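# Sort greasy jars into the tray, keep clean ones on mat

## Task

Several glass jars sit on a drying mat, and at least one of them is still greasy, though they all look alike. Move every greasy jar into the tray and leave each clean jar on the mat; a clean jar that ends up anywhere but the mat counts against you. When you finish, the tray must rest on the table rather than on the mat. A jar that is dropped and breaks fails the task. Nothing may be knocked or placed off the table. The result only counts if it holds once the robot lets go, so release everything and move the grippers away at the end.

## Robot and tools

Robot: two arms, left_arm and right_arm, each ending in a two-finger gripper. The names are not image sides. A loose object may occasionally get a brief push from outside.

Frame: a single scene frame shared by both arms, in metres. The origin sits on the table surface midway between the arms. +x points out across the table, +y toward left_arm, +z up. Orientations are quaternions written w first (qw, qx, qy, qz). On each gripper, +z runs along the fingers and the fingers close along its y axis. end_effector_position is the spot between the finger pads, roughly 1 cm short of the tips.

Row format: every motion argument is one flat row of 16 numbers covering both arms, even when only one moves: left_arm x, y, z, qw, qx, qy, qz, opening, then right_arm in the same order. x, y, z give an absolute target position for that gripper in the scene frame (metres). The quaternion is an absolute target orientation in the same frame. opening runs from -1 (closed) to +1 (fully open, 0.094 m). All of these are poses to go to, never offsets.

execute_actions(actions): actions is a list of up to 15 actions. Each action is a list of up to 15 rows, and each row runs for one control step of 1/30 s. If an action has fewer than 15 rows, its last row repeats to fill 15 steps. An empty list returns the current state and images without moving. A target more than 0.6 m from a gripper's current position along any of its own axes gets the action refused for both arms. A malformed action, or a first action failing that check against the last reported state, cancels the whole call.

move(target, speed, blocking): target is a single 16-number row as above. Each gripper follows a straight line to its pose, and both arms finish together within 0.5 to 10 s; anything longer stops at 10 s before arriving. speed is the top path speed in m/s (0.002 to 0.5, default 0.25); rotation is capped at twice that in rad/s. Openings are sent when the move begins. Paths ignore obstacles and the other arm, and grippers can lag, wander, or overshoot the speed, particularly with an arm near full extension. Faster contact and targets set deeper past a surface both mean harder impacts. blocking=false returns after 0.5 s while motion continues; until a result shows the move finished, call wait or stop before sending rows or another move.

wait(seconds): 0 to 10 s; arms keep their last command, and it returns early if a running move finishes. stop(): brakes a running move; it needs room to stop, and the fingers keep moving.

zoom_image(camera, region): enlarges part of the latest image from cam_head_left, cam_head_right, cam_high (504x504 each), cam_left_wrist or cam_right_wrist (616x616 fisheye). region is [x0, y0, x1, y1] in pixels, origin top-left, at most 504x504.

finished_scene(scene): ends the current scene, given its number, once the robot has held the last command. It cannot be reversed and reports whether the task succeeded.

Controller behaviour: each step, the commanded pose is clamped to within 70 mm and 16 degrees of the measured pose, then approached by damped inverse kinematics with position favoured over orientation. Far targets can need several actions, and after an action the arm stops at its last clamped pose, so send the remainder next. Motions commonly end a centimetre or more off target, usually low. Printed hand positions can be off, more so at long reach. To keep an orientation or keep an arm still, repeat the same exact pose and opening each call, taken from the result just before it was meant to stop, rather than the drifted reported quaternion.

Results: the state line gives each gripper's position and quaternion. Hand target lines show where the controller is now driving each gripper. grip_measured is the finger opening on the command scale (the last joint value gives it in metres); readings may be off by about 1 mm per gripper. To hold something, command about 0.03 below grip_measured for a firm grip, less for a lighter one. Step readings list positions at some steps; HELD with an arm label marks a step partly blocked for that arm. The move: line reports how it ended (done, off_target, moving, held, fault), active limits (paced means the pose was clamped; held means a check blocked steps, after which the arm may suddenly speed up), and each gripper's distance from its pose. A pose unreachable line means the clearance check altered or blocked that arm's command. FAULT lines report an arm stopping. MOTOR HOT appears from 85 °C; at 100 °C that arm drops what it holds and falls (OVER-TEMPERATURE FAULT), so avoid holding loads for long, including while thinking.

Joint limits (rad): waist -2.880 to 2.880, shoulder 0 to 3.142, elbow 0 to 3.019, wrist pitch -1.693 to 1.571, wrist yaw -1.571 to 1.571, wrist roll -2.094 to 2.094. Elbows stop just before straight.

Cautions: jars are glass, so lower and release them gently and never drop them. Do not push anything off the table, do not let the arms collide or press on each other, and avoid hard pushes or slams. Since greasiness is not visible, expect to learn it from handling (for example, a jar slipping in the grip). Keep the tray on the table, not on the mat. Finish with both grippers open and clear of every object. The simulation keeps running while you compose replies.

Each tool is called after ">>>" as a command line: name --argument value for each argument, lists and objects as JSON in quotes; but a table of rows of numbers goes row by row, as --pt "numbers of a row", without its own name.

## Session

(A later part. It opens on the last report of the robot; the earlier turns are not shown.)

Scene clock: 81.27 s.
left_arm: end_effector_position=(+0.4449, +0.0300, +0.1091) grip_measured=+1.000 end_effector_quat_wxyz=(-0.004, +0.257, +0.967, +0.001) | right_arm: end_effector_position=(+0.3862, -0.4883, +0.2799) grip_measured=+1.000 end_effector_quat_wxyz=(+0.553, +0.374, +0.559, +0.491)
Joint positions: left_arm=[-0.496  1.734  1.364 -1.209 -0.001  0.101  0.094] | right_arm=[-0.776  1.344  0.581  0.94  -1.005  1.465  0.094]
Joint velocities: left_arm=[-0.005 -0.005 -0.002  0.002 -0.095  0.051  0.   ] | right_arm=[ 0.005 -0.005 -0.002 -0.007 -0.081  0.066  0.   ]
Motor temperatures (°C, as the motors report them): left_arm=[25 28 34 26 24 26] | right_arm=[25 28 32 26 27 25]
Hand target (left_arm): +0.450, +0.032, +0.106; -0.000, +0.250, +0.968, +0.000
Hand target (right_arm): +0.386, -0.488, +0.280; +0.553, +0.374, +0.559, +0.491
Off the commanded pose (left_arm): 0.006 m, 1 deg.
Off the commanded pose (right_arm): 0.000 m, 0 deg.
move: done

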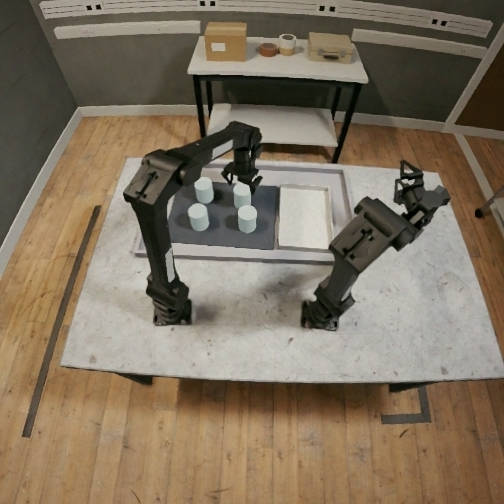

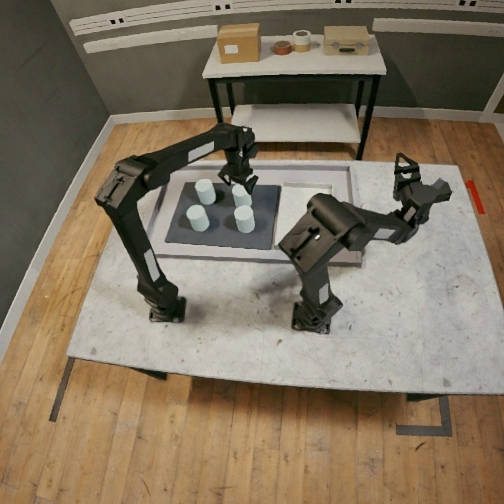

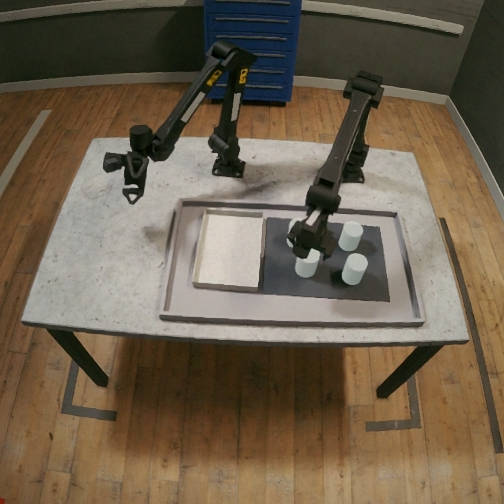

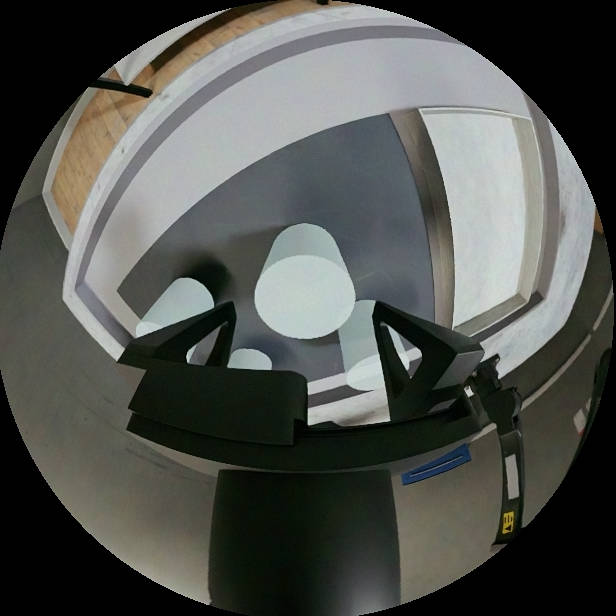

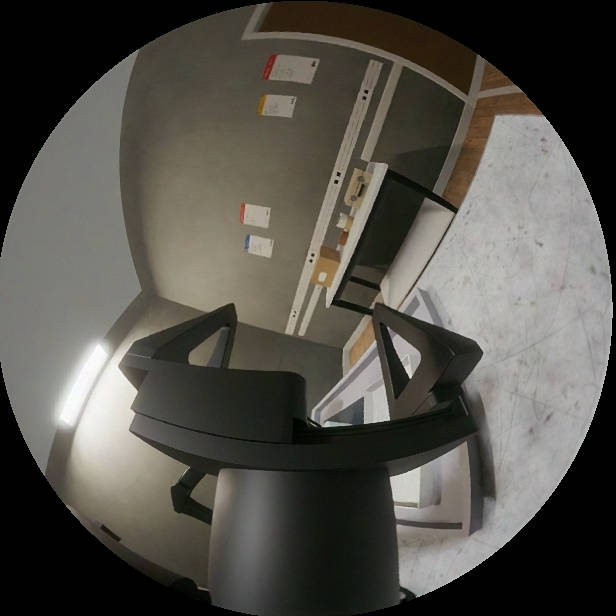

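>>> move --target '[0.448,0.033,0.049,0,0.25,0.968,0,1,0.3862,-0.4883,0.2799,0.553,0.374,0.559,0.491,1]' --speed 0.08

>>> execute_actions --actions '[[[0.448,0.033,0.049,0,0.25,0.968,0,0.56,0.3862,-0.4883,0.2799,0.553,0.374,0.559,0.491,1],[0.448,0.033,0.049,0,0.25,0.968,0,0.52,0.3862,-0.4883,0.2799,0.553,0.374,0.559,0.491,1],[0.448,0.033,0.049,0,0.25,0.968,0,0.5,0.3862,-0.4883,0.2799,0.553,0.374,0.559,0.491,1],[0.448,0.033,0.049,0,0.25,0.968,0,0.48,0.3862,-0.4883,0.2799,0.553,0.374,0.559,0.491,1],[0.448,0.033,0.049,0,0.25,0.968,0,0.465,0.3862,-0.4883,0.2799,0.553,0.374,0.559,0.491,1],[0.448,0.033,0.049,0,0.25,0.968,0,0.45,0.3862,-0.4883,0.2799,0.553,0.374,0.559,0.491,1],[0.448,0.033,0.049,0,0.25,0.968,0,0.44,0.3862,-0.4883,0.2799,0.553,0.374,0.559,0.491,1],[0.448,0.033,0.049,0,0.25,0.968,0,0.43,0.3862,-0.4883,0.2799,0.553,0.374,0.559,0.491,1],[0.448,0.033,0.049,0,0.25,0.968,0,0.425,0.3862,-0.4883,0.2799,0.553,0.374,0.559,0.491,1],[0.448,0.033,0.049,0,0.25,0.968,0,0.42,0.3862,-0.4883,0.2799,0.553,0.374,0.559,0.491,1],[0.448,0.033,0.049,0,0.25,0.968,0,0.415,0.3862,-0.4883,0.2799,0.553,0.374,0.559,0.491,1],[0.448,0.033,0.049,0,0.25,0.968,0,0.412,0.3862,-0.4883,0.2799,0.553,0.374,0.559,0.491,1],[0.448,0.033,0.049,0,0.25,0.968,0,0.409,0.3862,-0.4883,0.2799,0.553,0.374,0.559,0.491,1]]]'

>>> move --target '[0.461,0.026,0.074,0,0.25,0.968,0,0.409,0.3862,-0.4883,0.2799,0.553,0.374,0.559,0.491,1]' --speed 0.035

Scene clock: 82.77 s.
left_arm: end_effector_position=(+0.4445, +0.0302, +0.0531) grip_measured=+1.000 end_effector_quat_wxyz=(-0.002, +0.257, +0.967, +0.001) | right_arm: end_effector_position=(+0.3862, -0.4883, +0.2799) grip_measured=+1.000 end_effector_quat_wxyz=(+0.553, +0.374, +0.559, +0.491)
Joint positions: left_arm=[-0.496  1.793  1.285 -1.067 -0.001  0.101  0.094] | right_arm=[-0.776  1.344  0.581  0.94  -1.005  1.465  0.094]
Joint velocities: left_arm=[ 0.005 -0.015 -0.002  0.012  0.037 -0.007  0.   ] | right_arm=[ 0.005  0.005  0.007 -0.022  0.066  0.007  0.   ]
Motor temperatures (°C, as the motors report them): left_arm=[25 28 34 26 24 26] | right_arm=[25 28 32 26 27 25]
Hand target (left_arm): +0.449, +0.033, +0.049; +0.000, +0.250, +0.968, +0.000
Hand target (right_arm): +0.386, -0.488, +0.280; +0.553, +0.374, +0.559, +0.491
Off the commanded pose (left_arm): 0.006 m, 1 deg.
Off the commanded pose (right_arm): 0.000 m, 0 deg.
move: done

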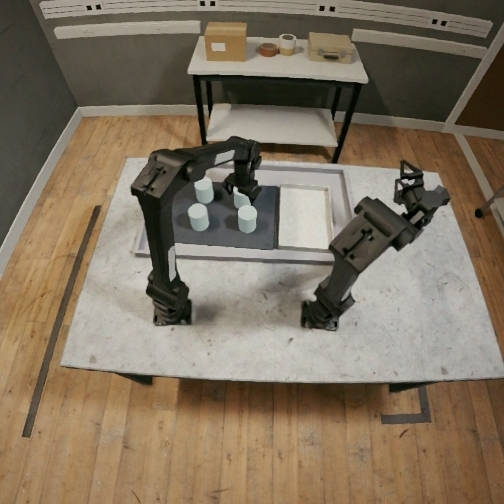

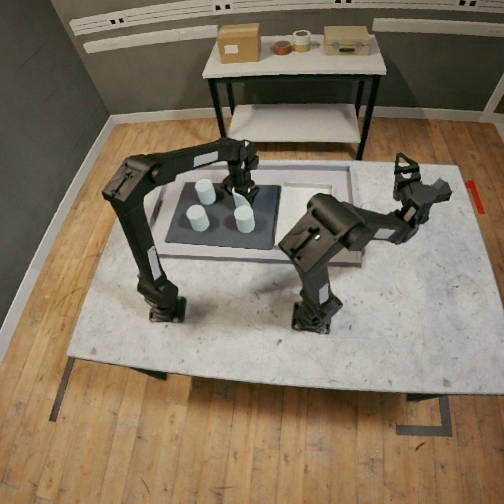

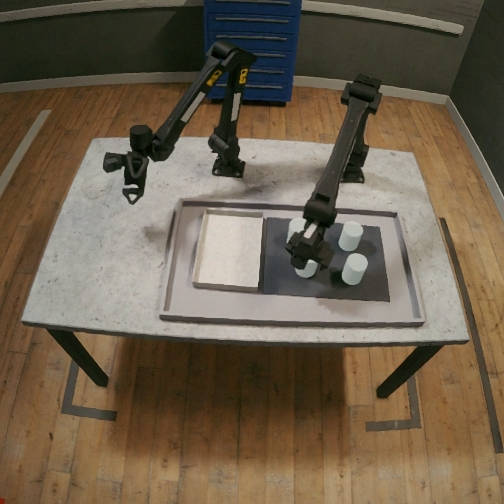

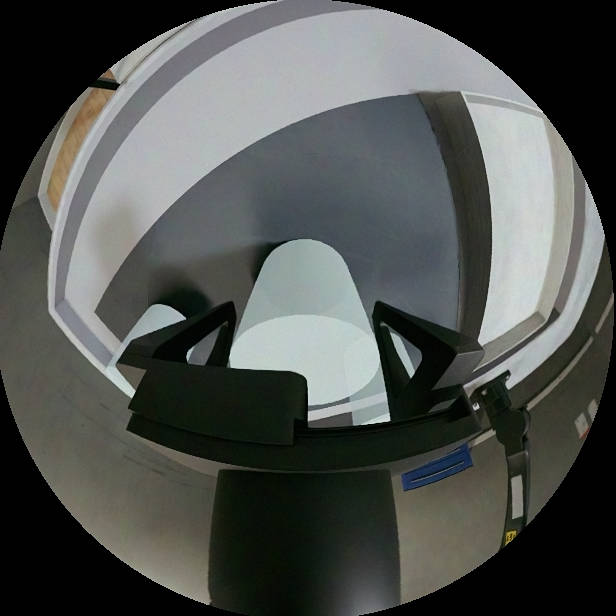

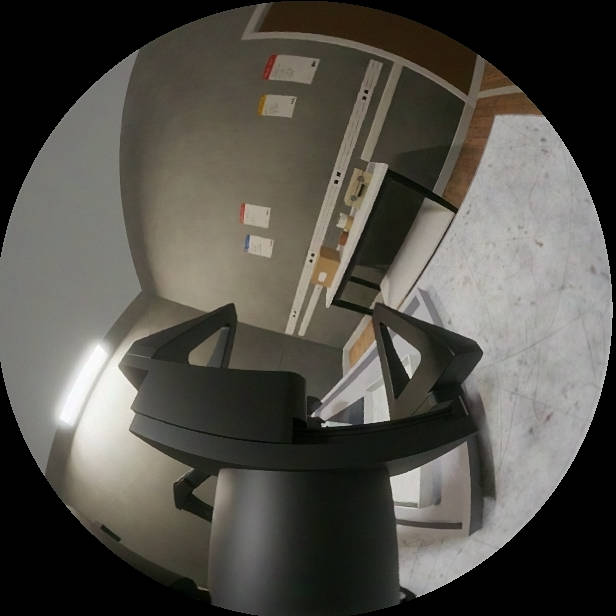

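Scene clock: 83.27 s.
left_arm: end_effector_position=(+0.4445, +0.0301, +0.0531) grip_measured=+0.413 end_effector_quat_wxyz=(-0.002, +0.257, +0.967, +0.001) | right_arm: end_effector_position=(+0.3862, -0.4883, +0.2799) grip_measured=+1.000 end_effector_quat_wxyz=(+0.553, +0.374, +0.559, +0.491)
Joint positions: left_arm=[-0.496  1.793  1.285 -1.067 -0.001  0.101  0.066] | right_arm=[-0.776  1.344  0.581  0.94  -1.005  1.465  0.094]
Joint velocities: left_arm=[-0.015 -0.015  0.017 -0.017 -0.051 -0.022  0.   ] | right_arm=[ 0.015 -0.005 -0.002  0.002 -0.007 -0.051  0.   ]
Motor temperatures (°C, as the motors report them): left_arm=[25 28 33 26 24 26] | right_arm=[25 28 32 26 27 25]
Hand target (left_arm): +0.448, +0.033, +0.049; -0.000, +0.250, +0.968, +0.000
Hand target (right_arm): +0.386, -0.488, +0.280; +0.553, +0.374, +0.559, +0.491
Off the commanded pose (left_arm): 0.006 m, 1 deg.
Off the commanded pose (right_arm): 0.000 m, 0 deg.
Step readings (end_effector_position):
0: left_arm (+0.4445, +0.0302, +0.0531) | right_arm (+0.3862, -0.4883, +0.2799)
1: left_arm (+0.4445, +0.0302, +0.0531) | right_arm (+0.3862, -0.4883, +0.2799)
2: left_arm (+0.4445, +0.0302, +0.0531) | right_arm (+0.3862, -0.4883, +0.2799)
4: left_arm (+0.4445, +0.0302, +0.0531) | right_arm (+0.3862, -0.4883, +0.2799)
8: left_arm (+0.4445, +0.0302, +0.0531) | right_arm (+0.3862, -0.4883, +0.2799)
15: end_effector_position above

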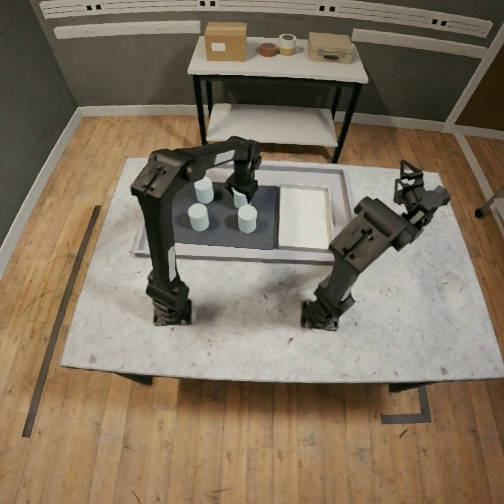

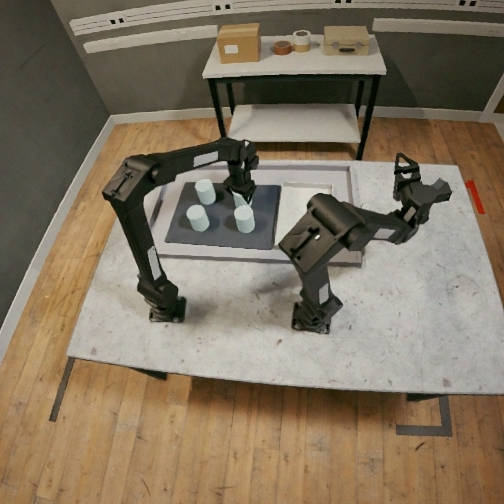

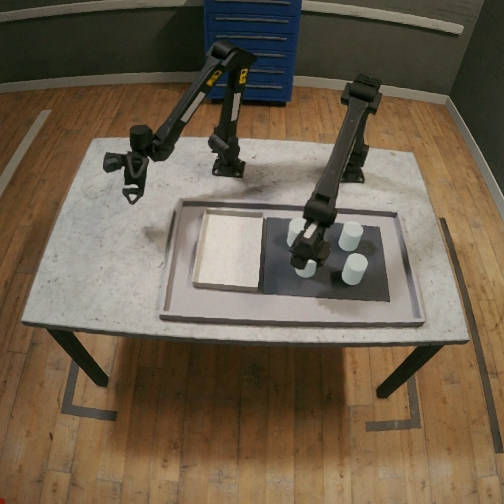

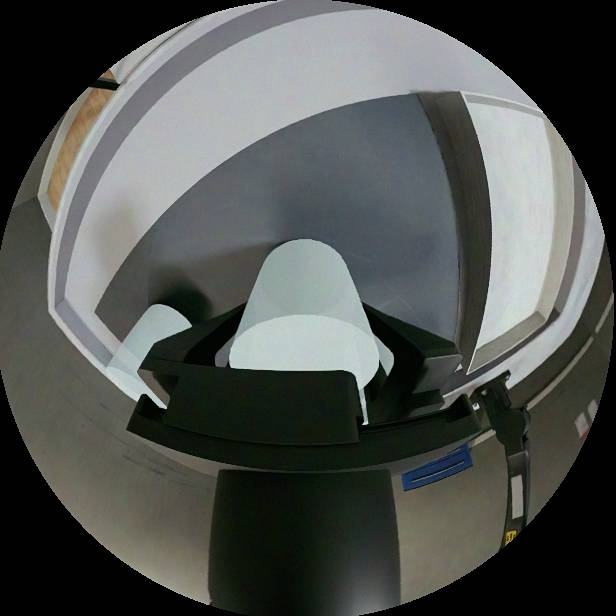

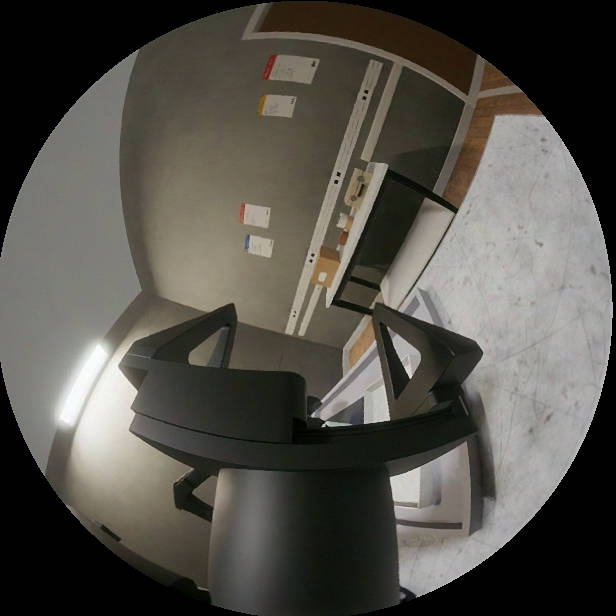

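Scene clock: 84.40 s.
left_arm: end_effector_position=(+0.4411, +0.0317, +0.0599) grip_measured=+0.413 end_effector_quat_wxyz=(-0.017, +0.256, +0.966, +0.003) | right_arm: end_effector_position=(+0.3862, -0.4883, +0.2799) grip_measured=+1.000 end_effector_quat_wxyz=(+0.553, +0.374, +0.559, +0.491)
Joint positions: left_arm=[-0.496  1.793  1.305 -1.117 -0.001  0.101  0.066] | right_arm=[-0.776  1.344  0.581  0.94  -1.005  1.465  0.094]
Joint velocities: left_arm=[ 0.005 -0.005 -0.007 -0.007 -0.022 -0.037 -0.   ] | right_arm=[-0.024 -0.005 -0.002  0.002  0.022 -0.022  0.   ]
Motor temperatures (°C, as the motors report them): left_arm=[25 28 34 26 24 26] | right_arm=[25 28 32 26 27 25]
Hand target (left_arm): +0.460, +0.026, +0.075; +0.000, +0.250, +0.968, -0.000
Hand target (right_arm): +0.386, -0.488, +0.280; +0.553, +0.374, +0.559, +0.491
Off the commanded pose (left_arm): 0.025 m, 2 deg.
Off the commanded pose (right_arm): 0.000 m, 0 deg.
move: off_target (left_arm)

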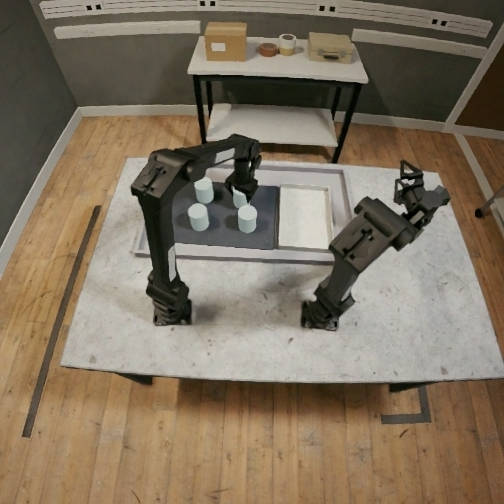

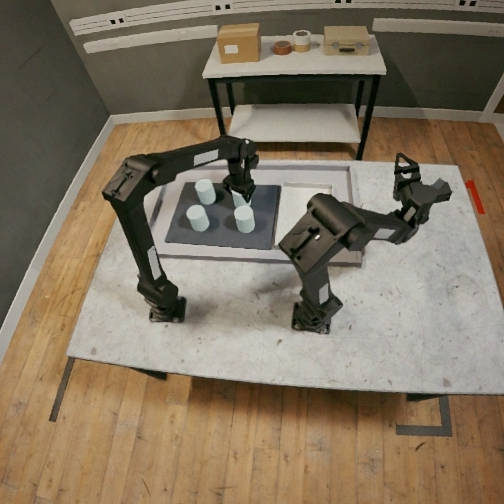

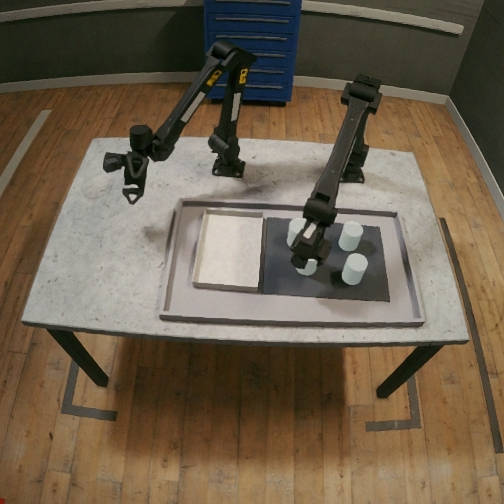

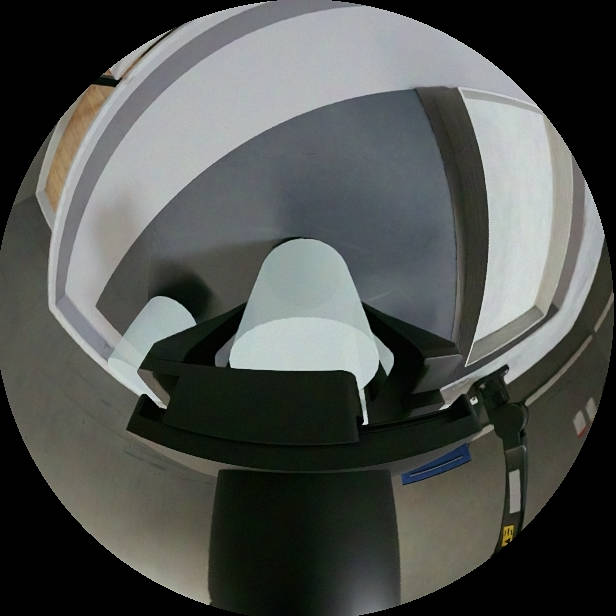

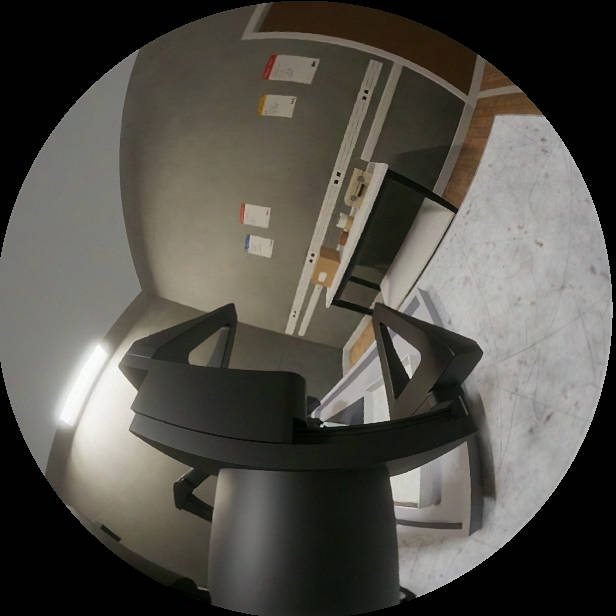

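Lifted 7 mm. Ramp opening.

>>> execute_actions --actions '[[[0.461,0.026,0.074,0,0.25,0.968,0,0.413,0.3862,-0.4883,0.2799,0.553,0.374,0.559,0.491,1],[0.461,0.026,0.074,0,0.25,0.968,0,0.413,0.3862,-0.4883,0.2799,0.553,0.374,0.559,0.491,1],[0.461,0.026,0.074,0,0.25,0.968,0,0.413,0.3862,-0.4883,0.2799,0.553,0.374,0.559,0.491,1],[0.461,0.026,0.074,0,0.25,0.968,0,0.415,0.3862,-0.4883,0.2799,0.553,0.374,0.559,0.491,1],[0.461,0.026,0.074,0,0.25,0.968,0,0.415,0.3862,-0.4883,0.2799,0.553,0.374,0.559,0.491,1],[0.461,0.026,0.074,0,0.25,0.968,0,0.415,0.3862,-0.4883,0.2799,0.553,0.374,0.559,0.491,1],[0.461,0.026,0.074,0,0.25,0.968,0,0.417,0.3862,-0.4883,0.2799,0.553,0.374,0.559,0.491,1]]]'

>>> execute_actions --actions '[[[0.461,0.026,0.074,0,0.25,0.968,0,0.418,0.3862,-0.4883,0.2799,0.553,0.374,0.559,0.491,1]]]'

>>> execute_actions --actions '[[[0.461,0.026,0.074,0,0.25,0.968,0,0.419,0.3862,-0.4883,0.2799,0.553,0.374,0.559,0.491,1]]]'

Scene clock: 85.10 s.
left_arm: end_effector_position=(+0.4410, +0.0317, +0.0599) grip_measured=+0.416 end_effector_quat_wxyz=(-0.017, +0.256, +0.966, +0.003) | right_arm: end_effector_position=(+0.3862, -0.4883, +0.2799) grip_measured=+1.000 end_effector_quat_wxyz=(+0.553, +0.374, +0.559, +0.491)
Joint positions: left_arm=[-0.496  1.793  1.305 -1.117 -0.001  0.101  0.067] | right_arm=[-0.776  1.344  0.581  0.94  -1.005  1.465  0.094]
Joint velocities: left_arm=[-0.015 -0.005  0.012 -0.007  0.081  0.007 -0.001] | right_arm=[-0.015 -0.005  0.002 -0.002  0.037  0.022  0.   ]
Motor temperatures (°C, as the motors report them): left_arm=[25 28 34 26 24 26] | right_arm=[25 28 32 26 27 25]
Hand target (left_arm): +0.460, +0.026, +0.075; +0.000, +0.250, +0.968, +0.000
Hand target (right_arm): +0.386, -0.488, +0.280; +0.553, +0.374, +0.559, +0.491
Off the commanded pose (left_arm): 0.025 m, 2 deg.
Off the commanded pose (right_arm): 0.000 m, 0 deg.
Step readings (end_effector_position):
0: left_arm (+0.4410, +0.0317, +0.0599) | right_arm (+0.3862, -0.4883, +0.2799)
1: left_arm (+0.4410, +0.0317, +0.0599) | right_arm (+0.3862, -0.4883, +0.2799)
2: left_arm (+0.4410, +0.0317, +0.0599) | right_arm (+0.3862, -0.4883, +0.2799)
4: left_arm (+0.4410, +0.0317, +0.0599) | right_arm (+0.3862, -0.4883, +0.2799)
8: left_arm (+0.4410, +0.0317, +0.0599) | right_arm (+0.3862, -0.4883, +0.2799)
15: end_effector_position above

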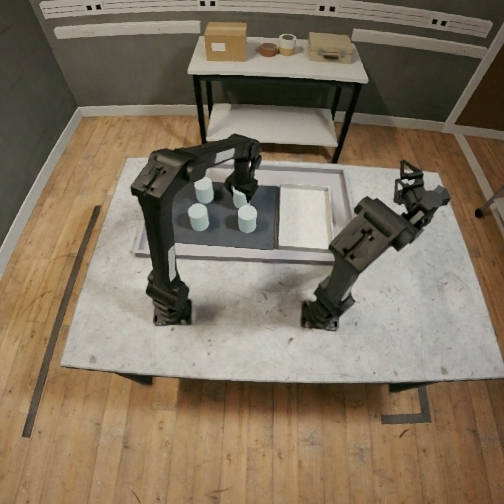

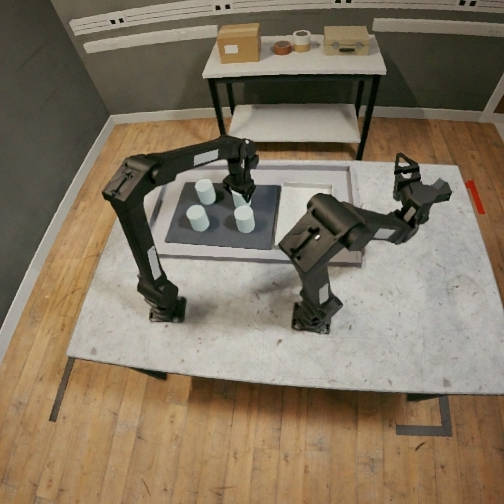

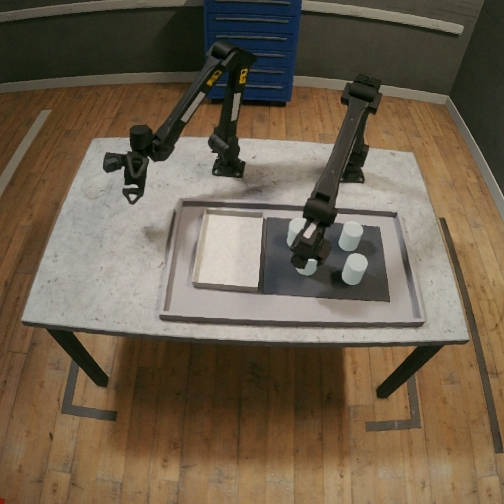

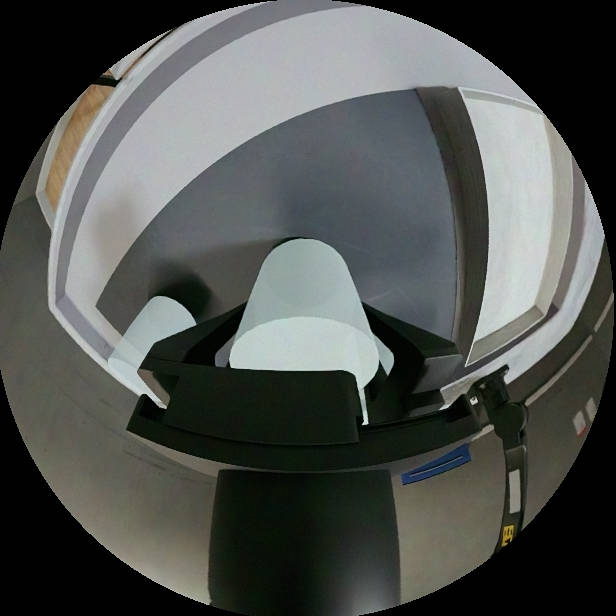

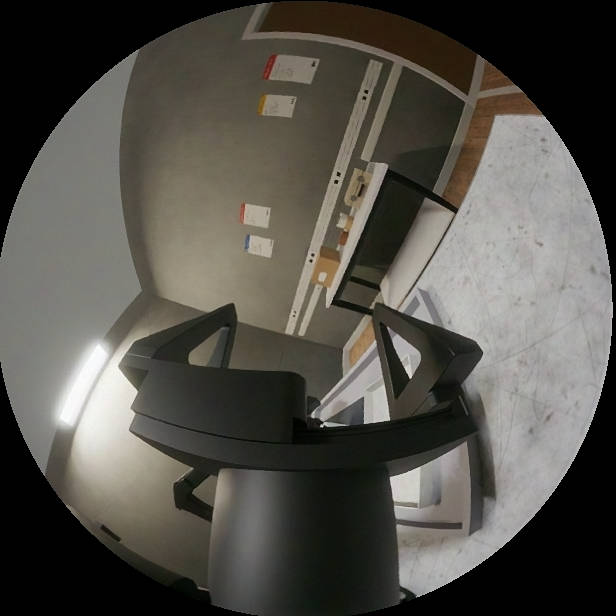

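Scene clock: 85.60 s.
left_arm: end_effector_position=(+0.4410, +0.0317, +0.0599) grip_measured=+0.417 end_effector_quat_wxyz=(-0.017, +0.256, +0.967, +0.003) | right_arm: end_effector_position=(+0.3862, -0.4883, +0.2799) grip_measured=+1.000 end_effector_quat_wxyz=(+0.553, +0.374, +0.559, +0.491)
Joint positions: left_arm=[-0.496  1.793  1.305 -1.117 -0.001  0.1    0.067] | right_arm=[-0.776  1.344  0.581  0.94  -1.005  1.465  0.094]
Joint velocities: left_arm=[-0.005 -0.005 -0.002 -0.007  0.007 -0.081  0.001] | right_arm=[ 0.005 -0.005 -0.007 -0.007  0.066  0.007  0.   ]
Motor temperatures (°C, as the motors report them): left_arm=[25 28 34 26 24 26] | right_arm=[25 28 32 26 27 25]
Hand target (left_arm): +0.460, +0.026, +0.075; +0.000, +0.250, +0.968, +0.000
Hand target (right_arm): +0.386, -0.488, +0.280; +0.553, +0.374, +0.559, +0.491
Off the commanded pose (left_arm): 0.025 m, 2 deg.
Off the commanded pose (right_arm): 0.000 m, 0 deg.
Step readings (end_effector_position):
0: left_arm (+0.4410, +0.0317, +0.0599) | right_arm (+0.3862, -0.4883, +0.2799)
1: left_arm (+0.4410, +0.0317, +0.0599) | right_arm (+0.3862, -0.4883, +0.2799)
2: left_arm (+0.4410, +0.0317, +0.0599) | right_arm (+0.3862, -0.4883, +0.2799)
4: left_arm (+0.4410, +0.0317, +0.0599) | right_arm (+0.3862, -0.4883, +0.2799)
8: left_arm (+0.4410, +0.0317, +0.0599) | right_arm (+0.3862, -0.4883, +0.2799)
15: end_effector_position above

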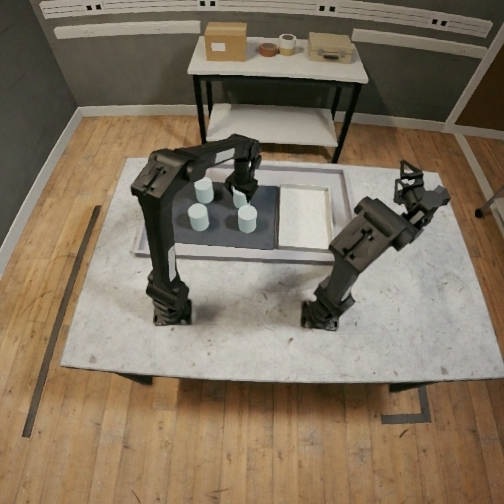

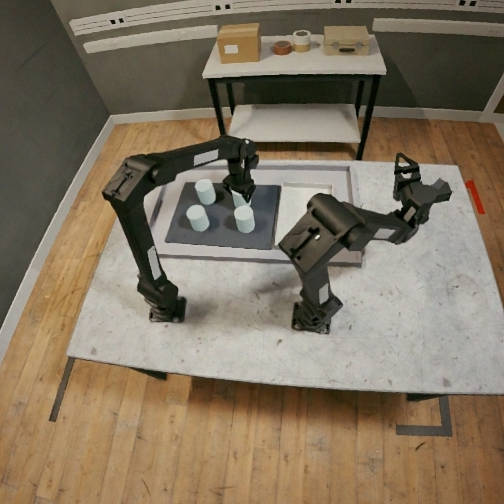

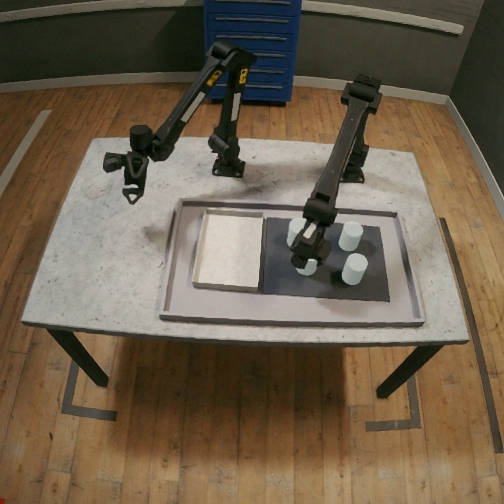

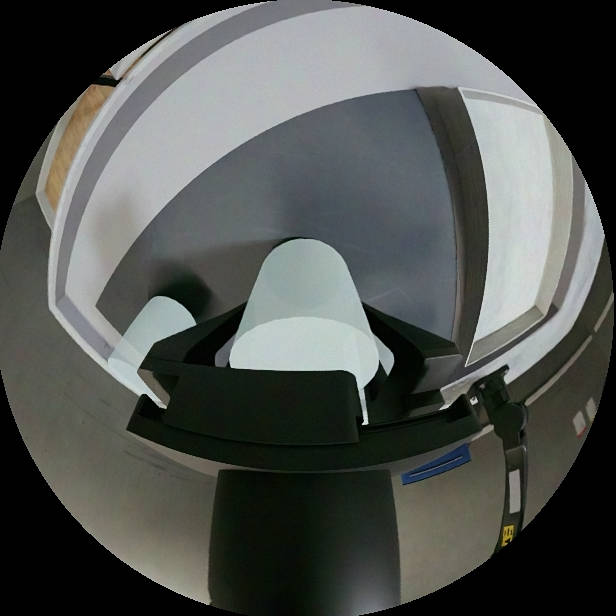

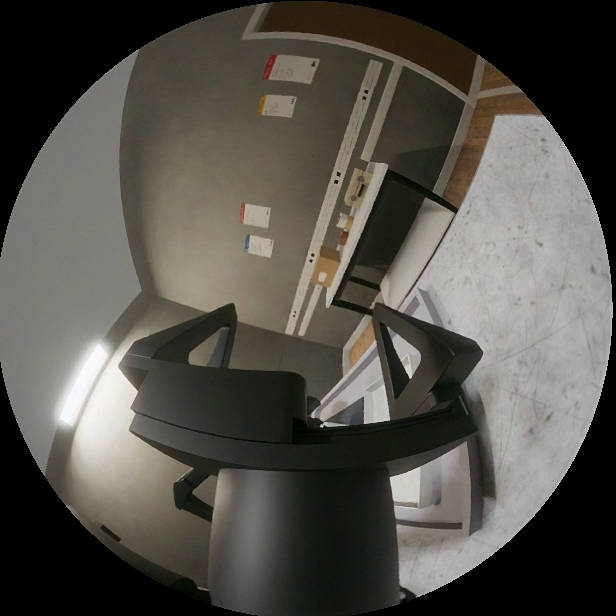

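Scene clock: 86.10 s.
left_arm: end_effector_position=(+0.4410, +0.0317, +0.0599) grip_measured=+0.417 end_effector_quat_wxyz=(-0.017, +0.256, +0.967, +0.003) | right_arm: end_effector_position=(+0.3862, -0.4883, +0.2799) grip_measured=+1.000 end_effector_quat_wxyz=(+0.553, +0.374, +0.559, +0.491)
Joint positions: left_arm=[-0.496  1.793  1.305 -1.117 -0.001  0.1    0.067] | right_arm=[-0.776  1.344  0.581  0.94  -1.005  1.465  0.094]
Joint velocities: left_arm=[-0.005  0.024 -0.002  0.012  0.007  0.037 -0.   ] | right_arm=[ 0.005 -0.015  0.002 -0.007 -0.037 -0.022  0.   ]
Motor temperatures (°C, as the motors report them): left_arm=[25 28 34 26 24 26] | right_arm=[25 28 32 26 27 25]
Hand target (left_arm): +0.460, +0.026, +0.075; +0.000, +0.250, +0.968, +0.000
Hand target (right_arm): +0.386, -0.488, +0.280; +0.553, +0.374, +0.559, +0.491
Off the commanded pose (left_arm): 0.025 m, 2 deg.
Off the commanded pose (right_arm): 0.000 m, 0 deg.
Step readings (end_effector_position):
0: left_arm (+0.4410, +0.0317, +0.0599) | right_arm (+0.3862, -0.4883, +0.2799)
1: left_arm (+0.4410, +0.0317, +0.0599) | right_arm (+0.3862, -0.4883, +0.2799)
2: left_arm (+0.4410, +0.0317, +0.0599) | right_arm (+0.3862, -0.4883, +0.2799)
4: left_arm (+0.4410, +0.0317, +0.0599) | right_arm (+0.3862, -0.4883, +0.2799)
8: left_arm (+0.4410, +0.0317, +0.0599) | right_arm (+0.3862, -0.4883, +0.2799)
15: end_effector_position above

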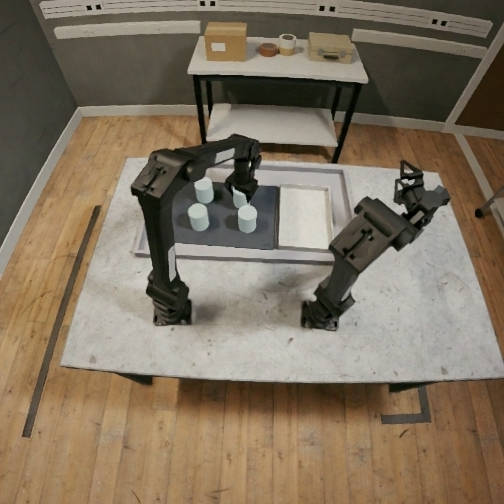

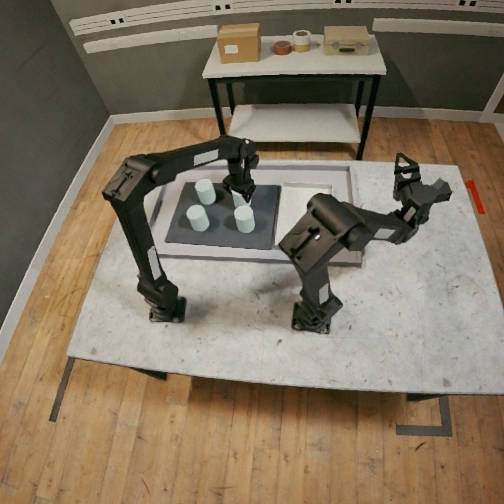

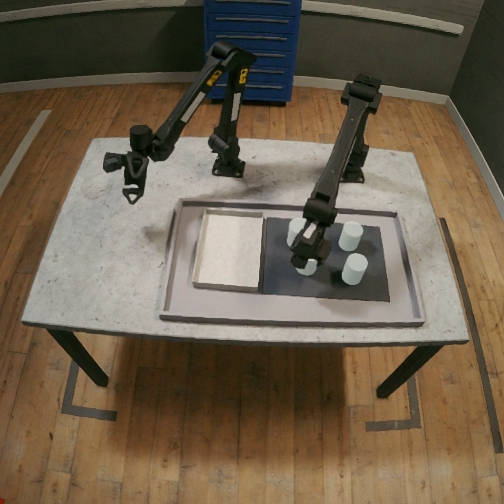

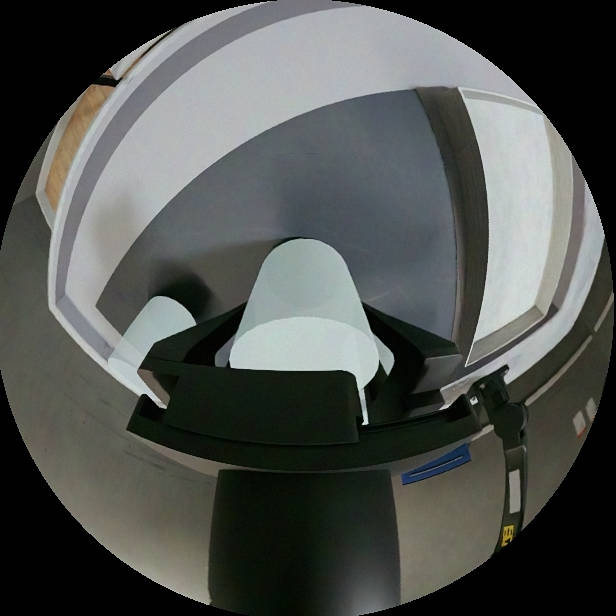

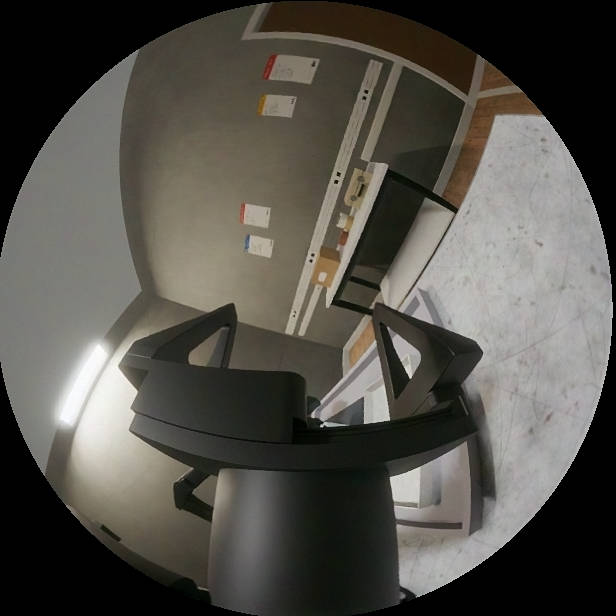

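>>> execute_actions --actions '[]'

Scene clock: 86.47 s.
left_arm: end_effector_position=(+0.4410, +0.0317, +0.0599) grip_measured=+0.417 end_effector_quat_wxyz=(-0.017, +0.256, +0.967, +0.003) | right_arm: end_effector_position=(+0.3862, -0.4883, +0.2799) grip_measured=+1.000 end_effector_quat_wxyz=(+0.553, +0.374, +0.559, +0.491)
Joint positions: left_arm=[-0.496  1.793  1.305 -1.117 -0.001  0.1    0.067] | right_arm=[-0.776  1.344  0.581  0.94  -1.005  1.465  0.094]
Joint velocities: left_arm=[ 0.005 -0.005 -0.007 -0.012  0.007  0.051 -0.001] | right_arm=[ 0.005 -0.024  0.012 -0.022  0.11  -0.007  0.   ]
Motor temperatures (°C, as the motors report them): left_arm=[25 28 34 26 24 26] | right_arm=[25 28 32 26 27 25]
Hand target (left_arm): +0.460, +0.026, +0.075; +0.000, +0.250, +0.968, +0.000
Hand target (right_arm): +0.386, -0.488, +0.280; +0.553, +0.374, +0.559, +0.491
Off the commanded pose (left_arm): 0.025 m, 2 deg.
Off the commanded pose (right_arm): 0.000 m, 0 deg.

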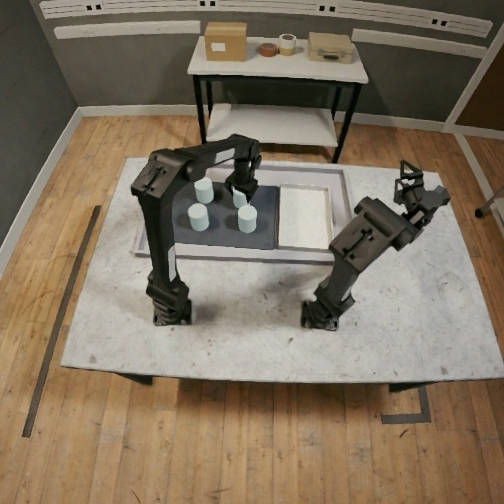

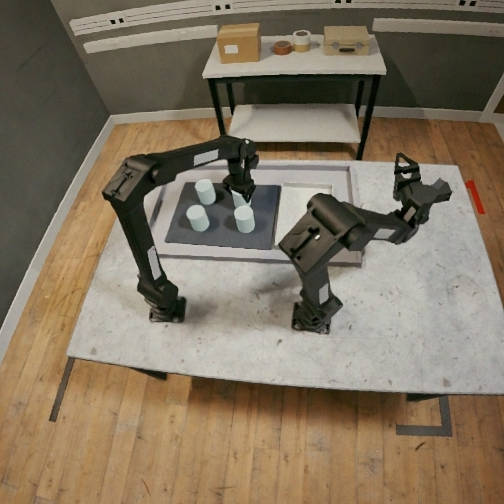

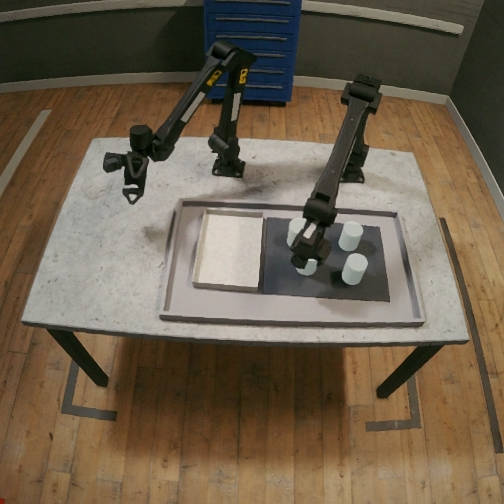

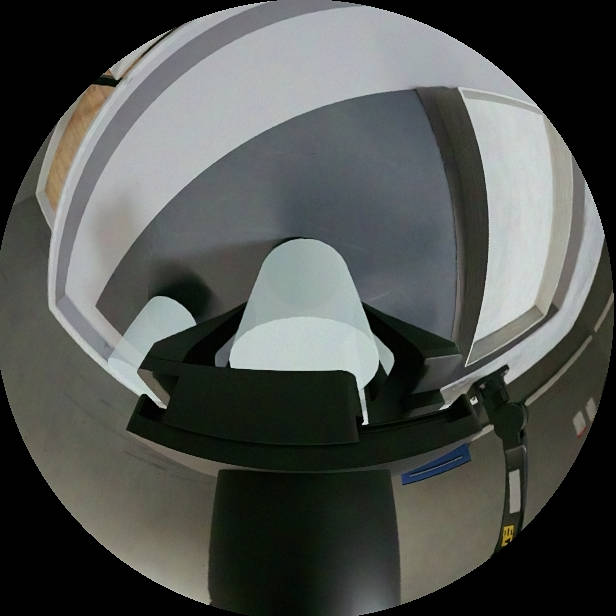

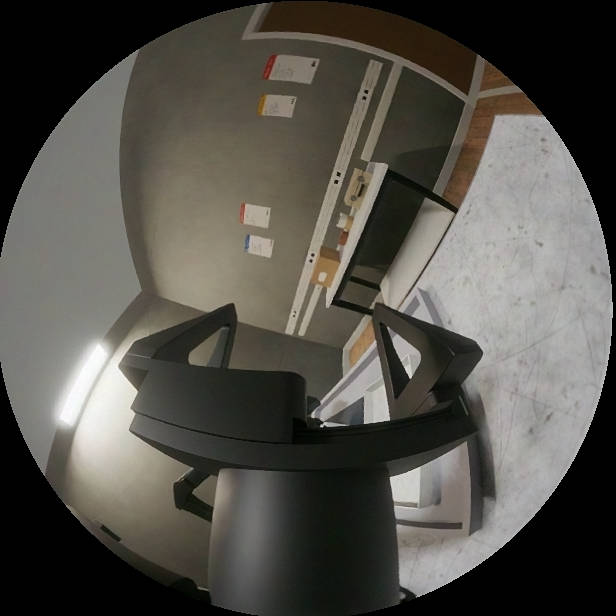

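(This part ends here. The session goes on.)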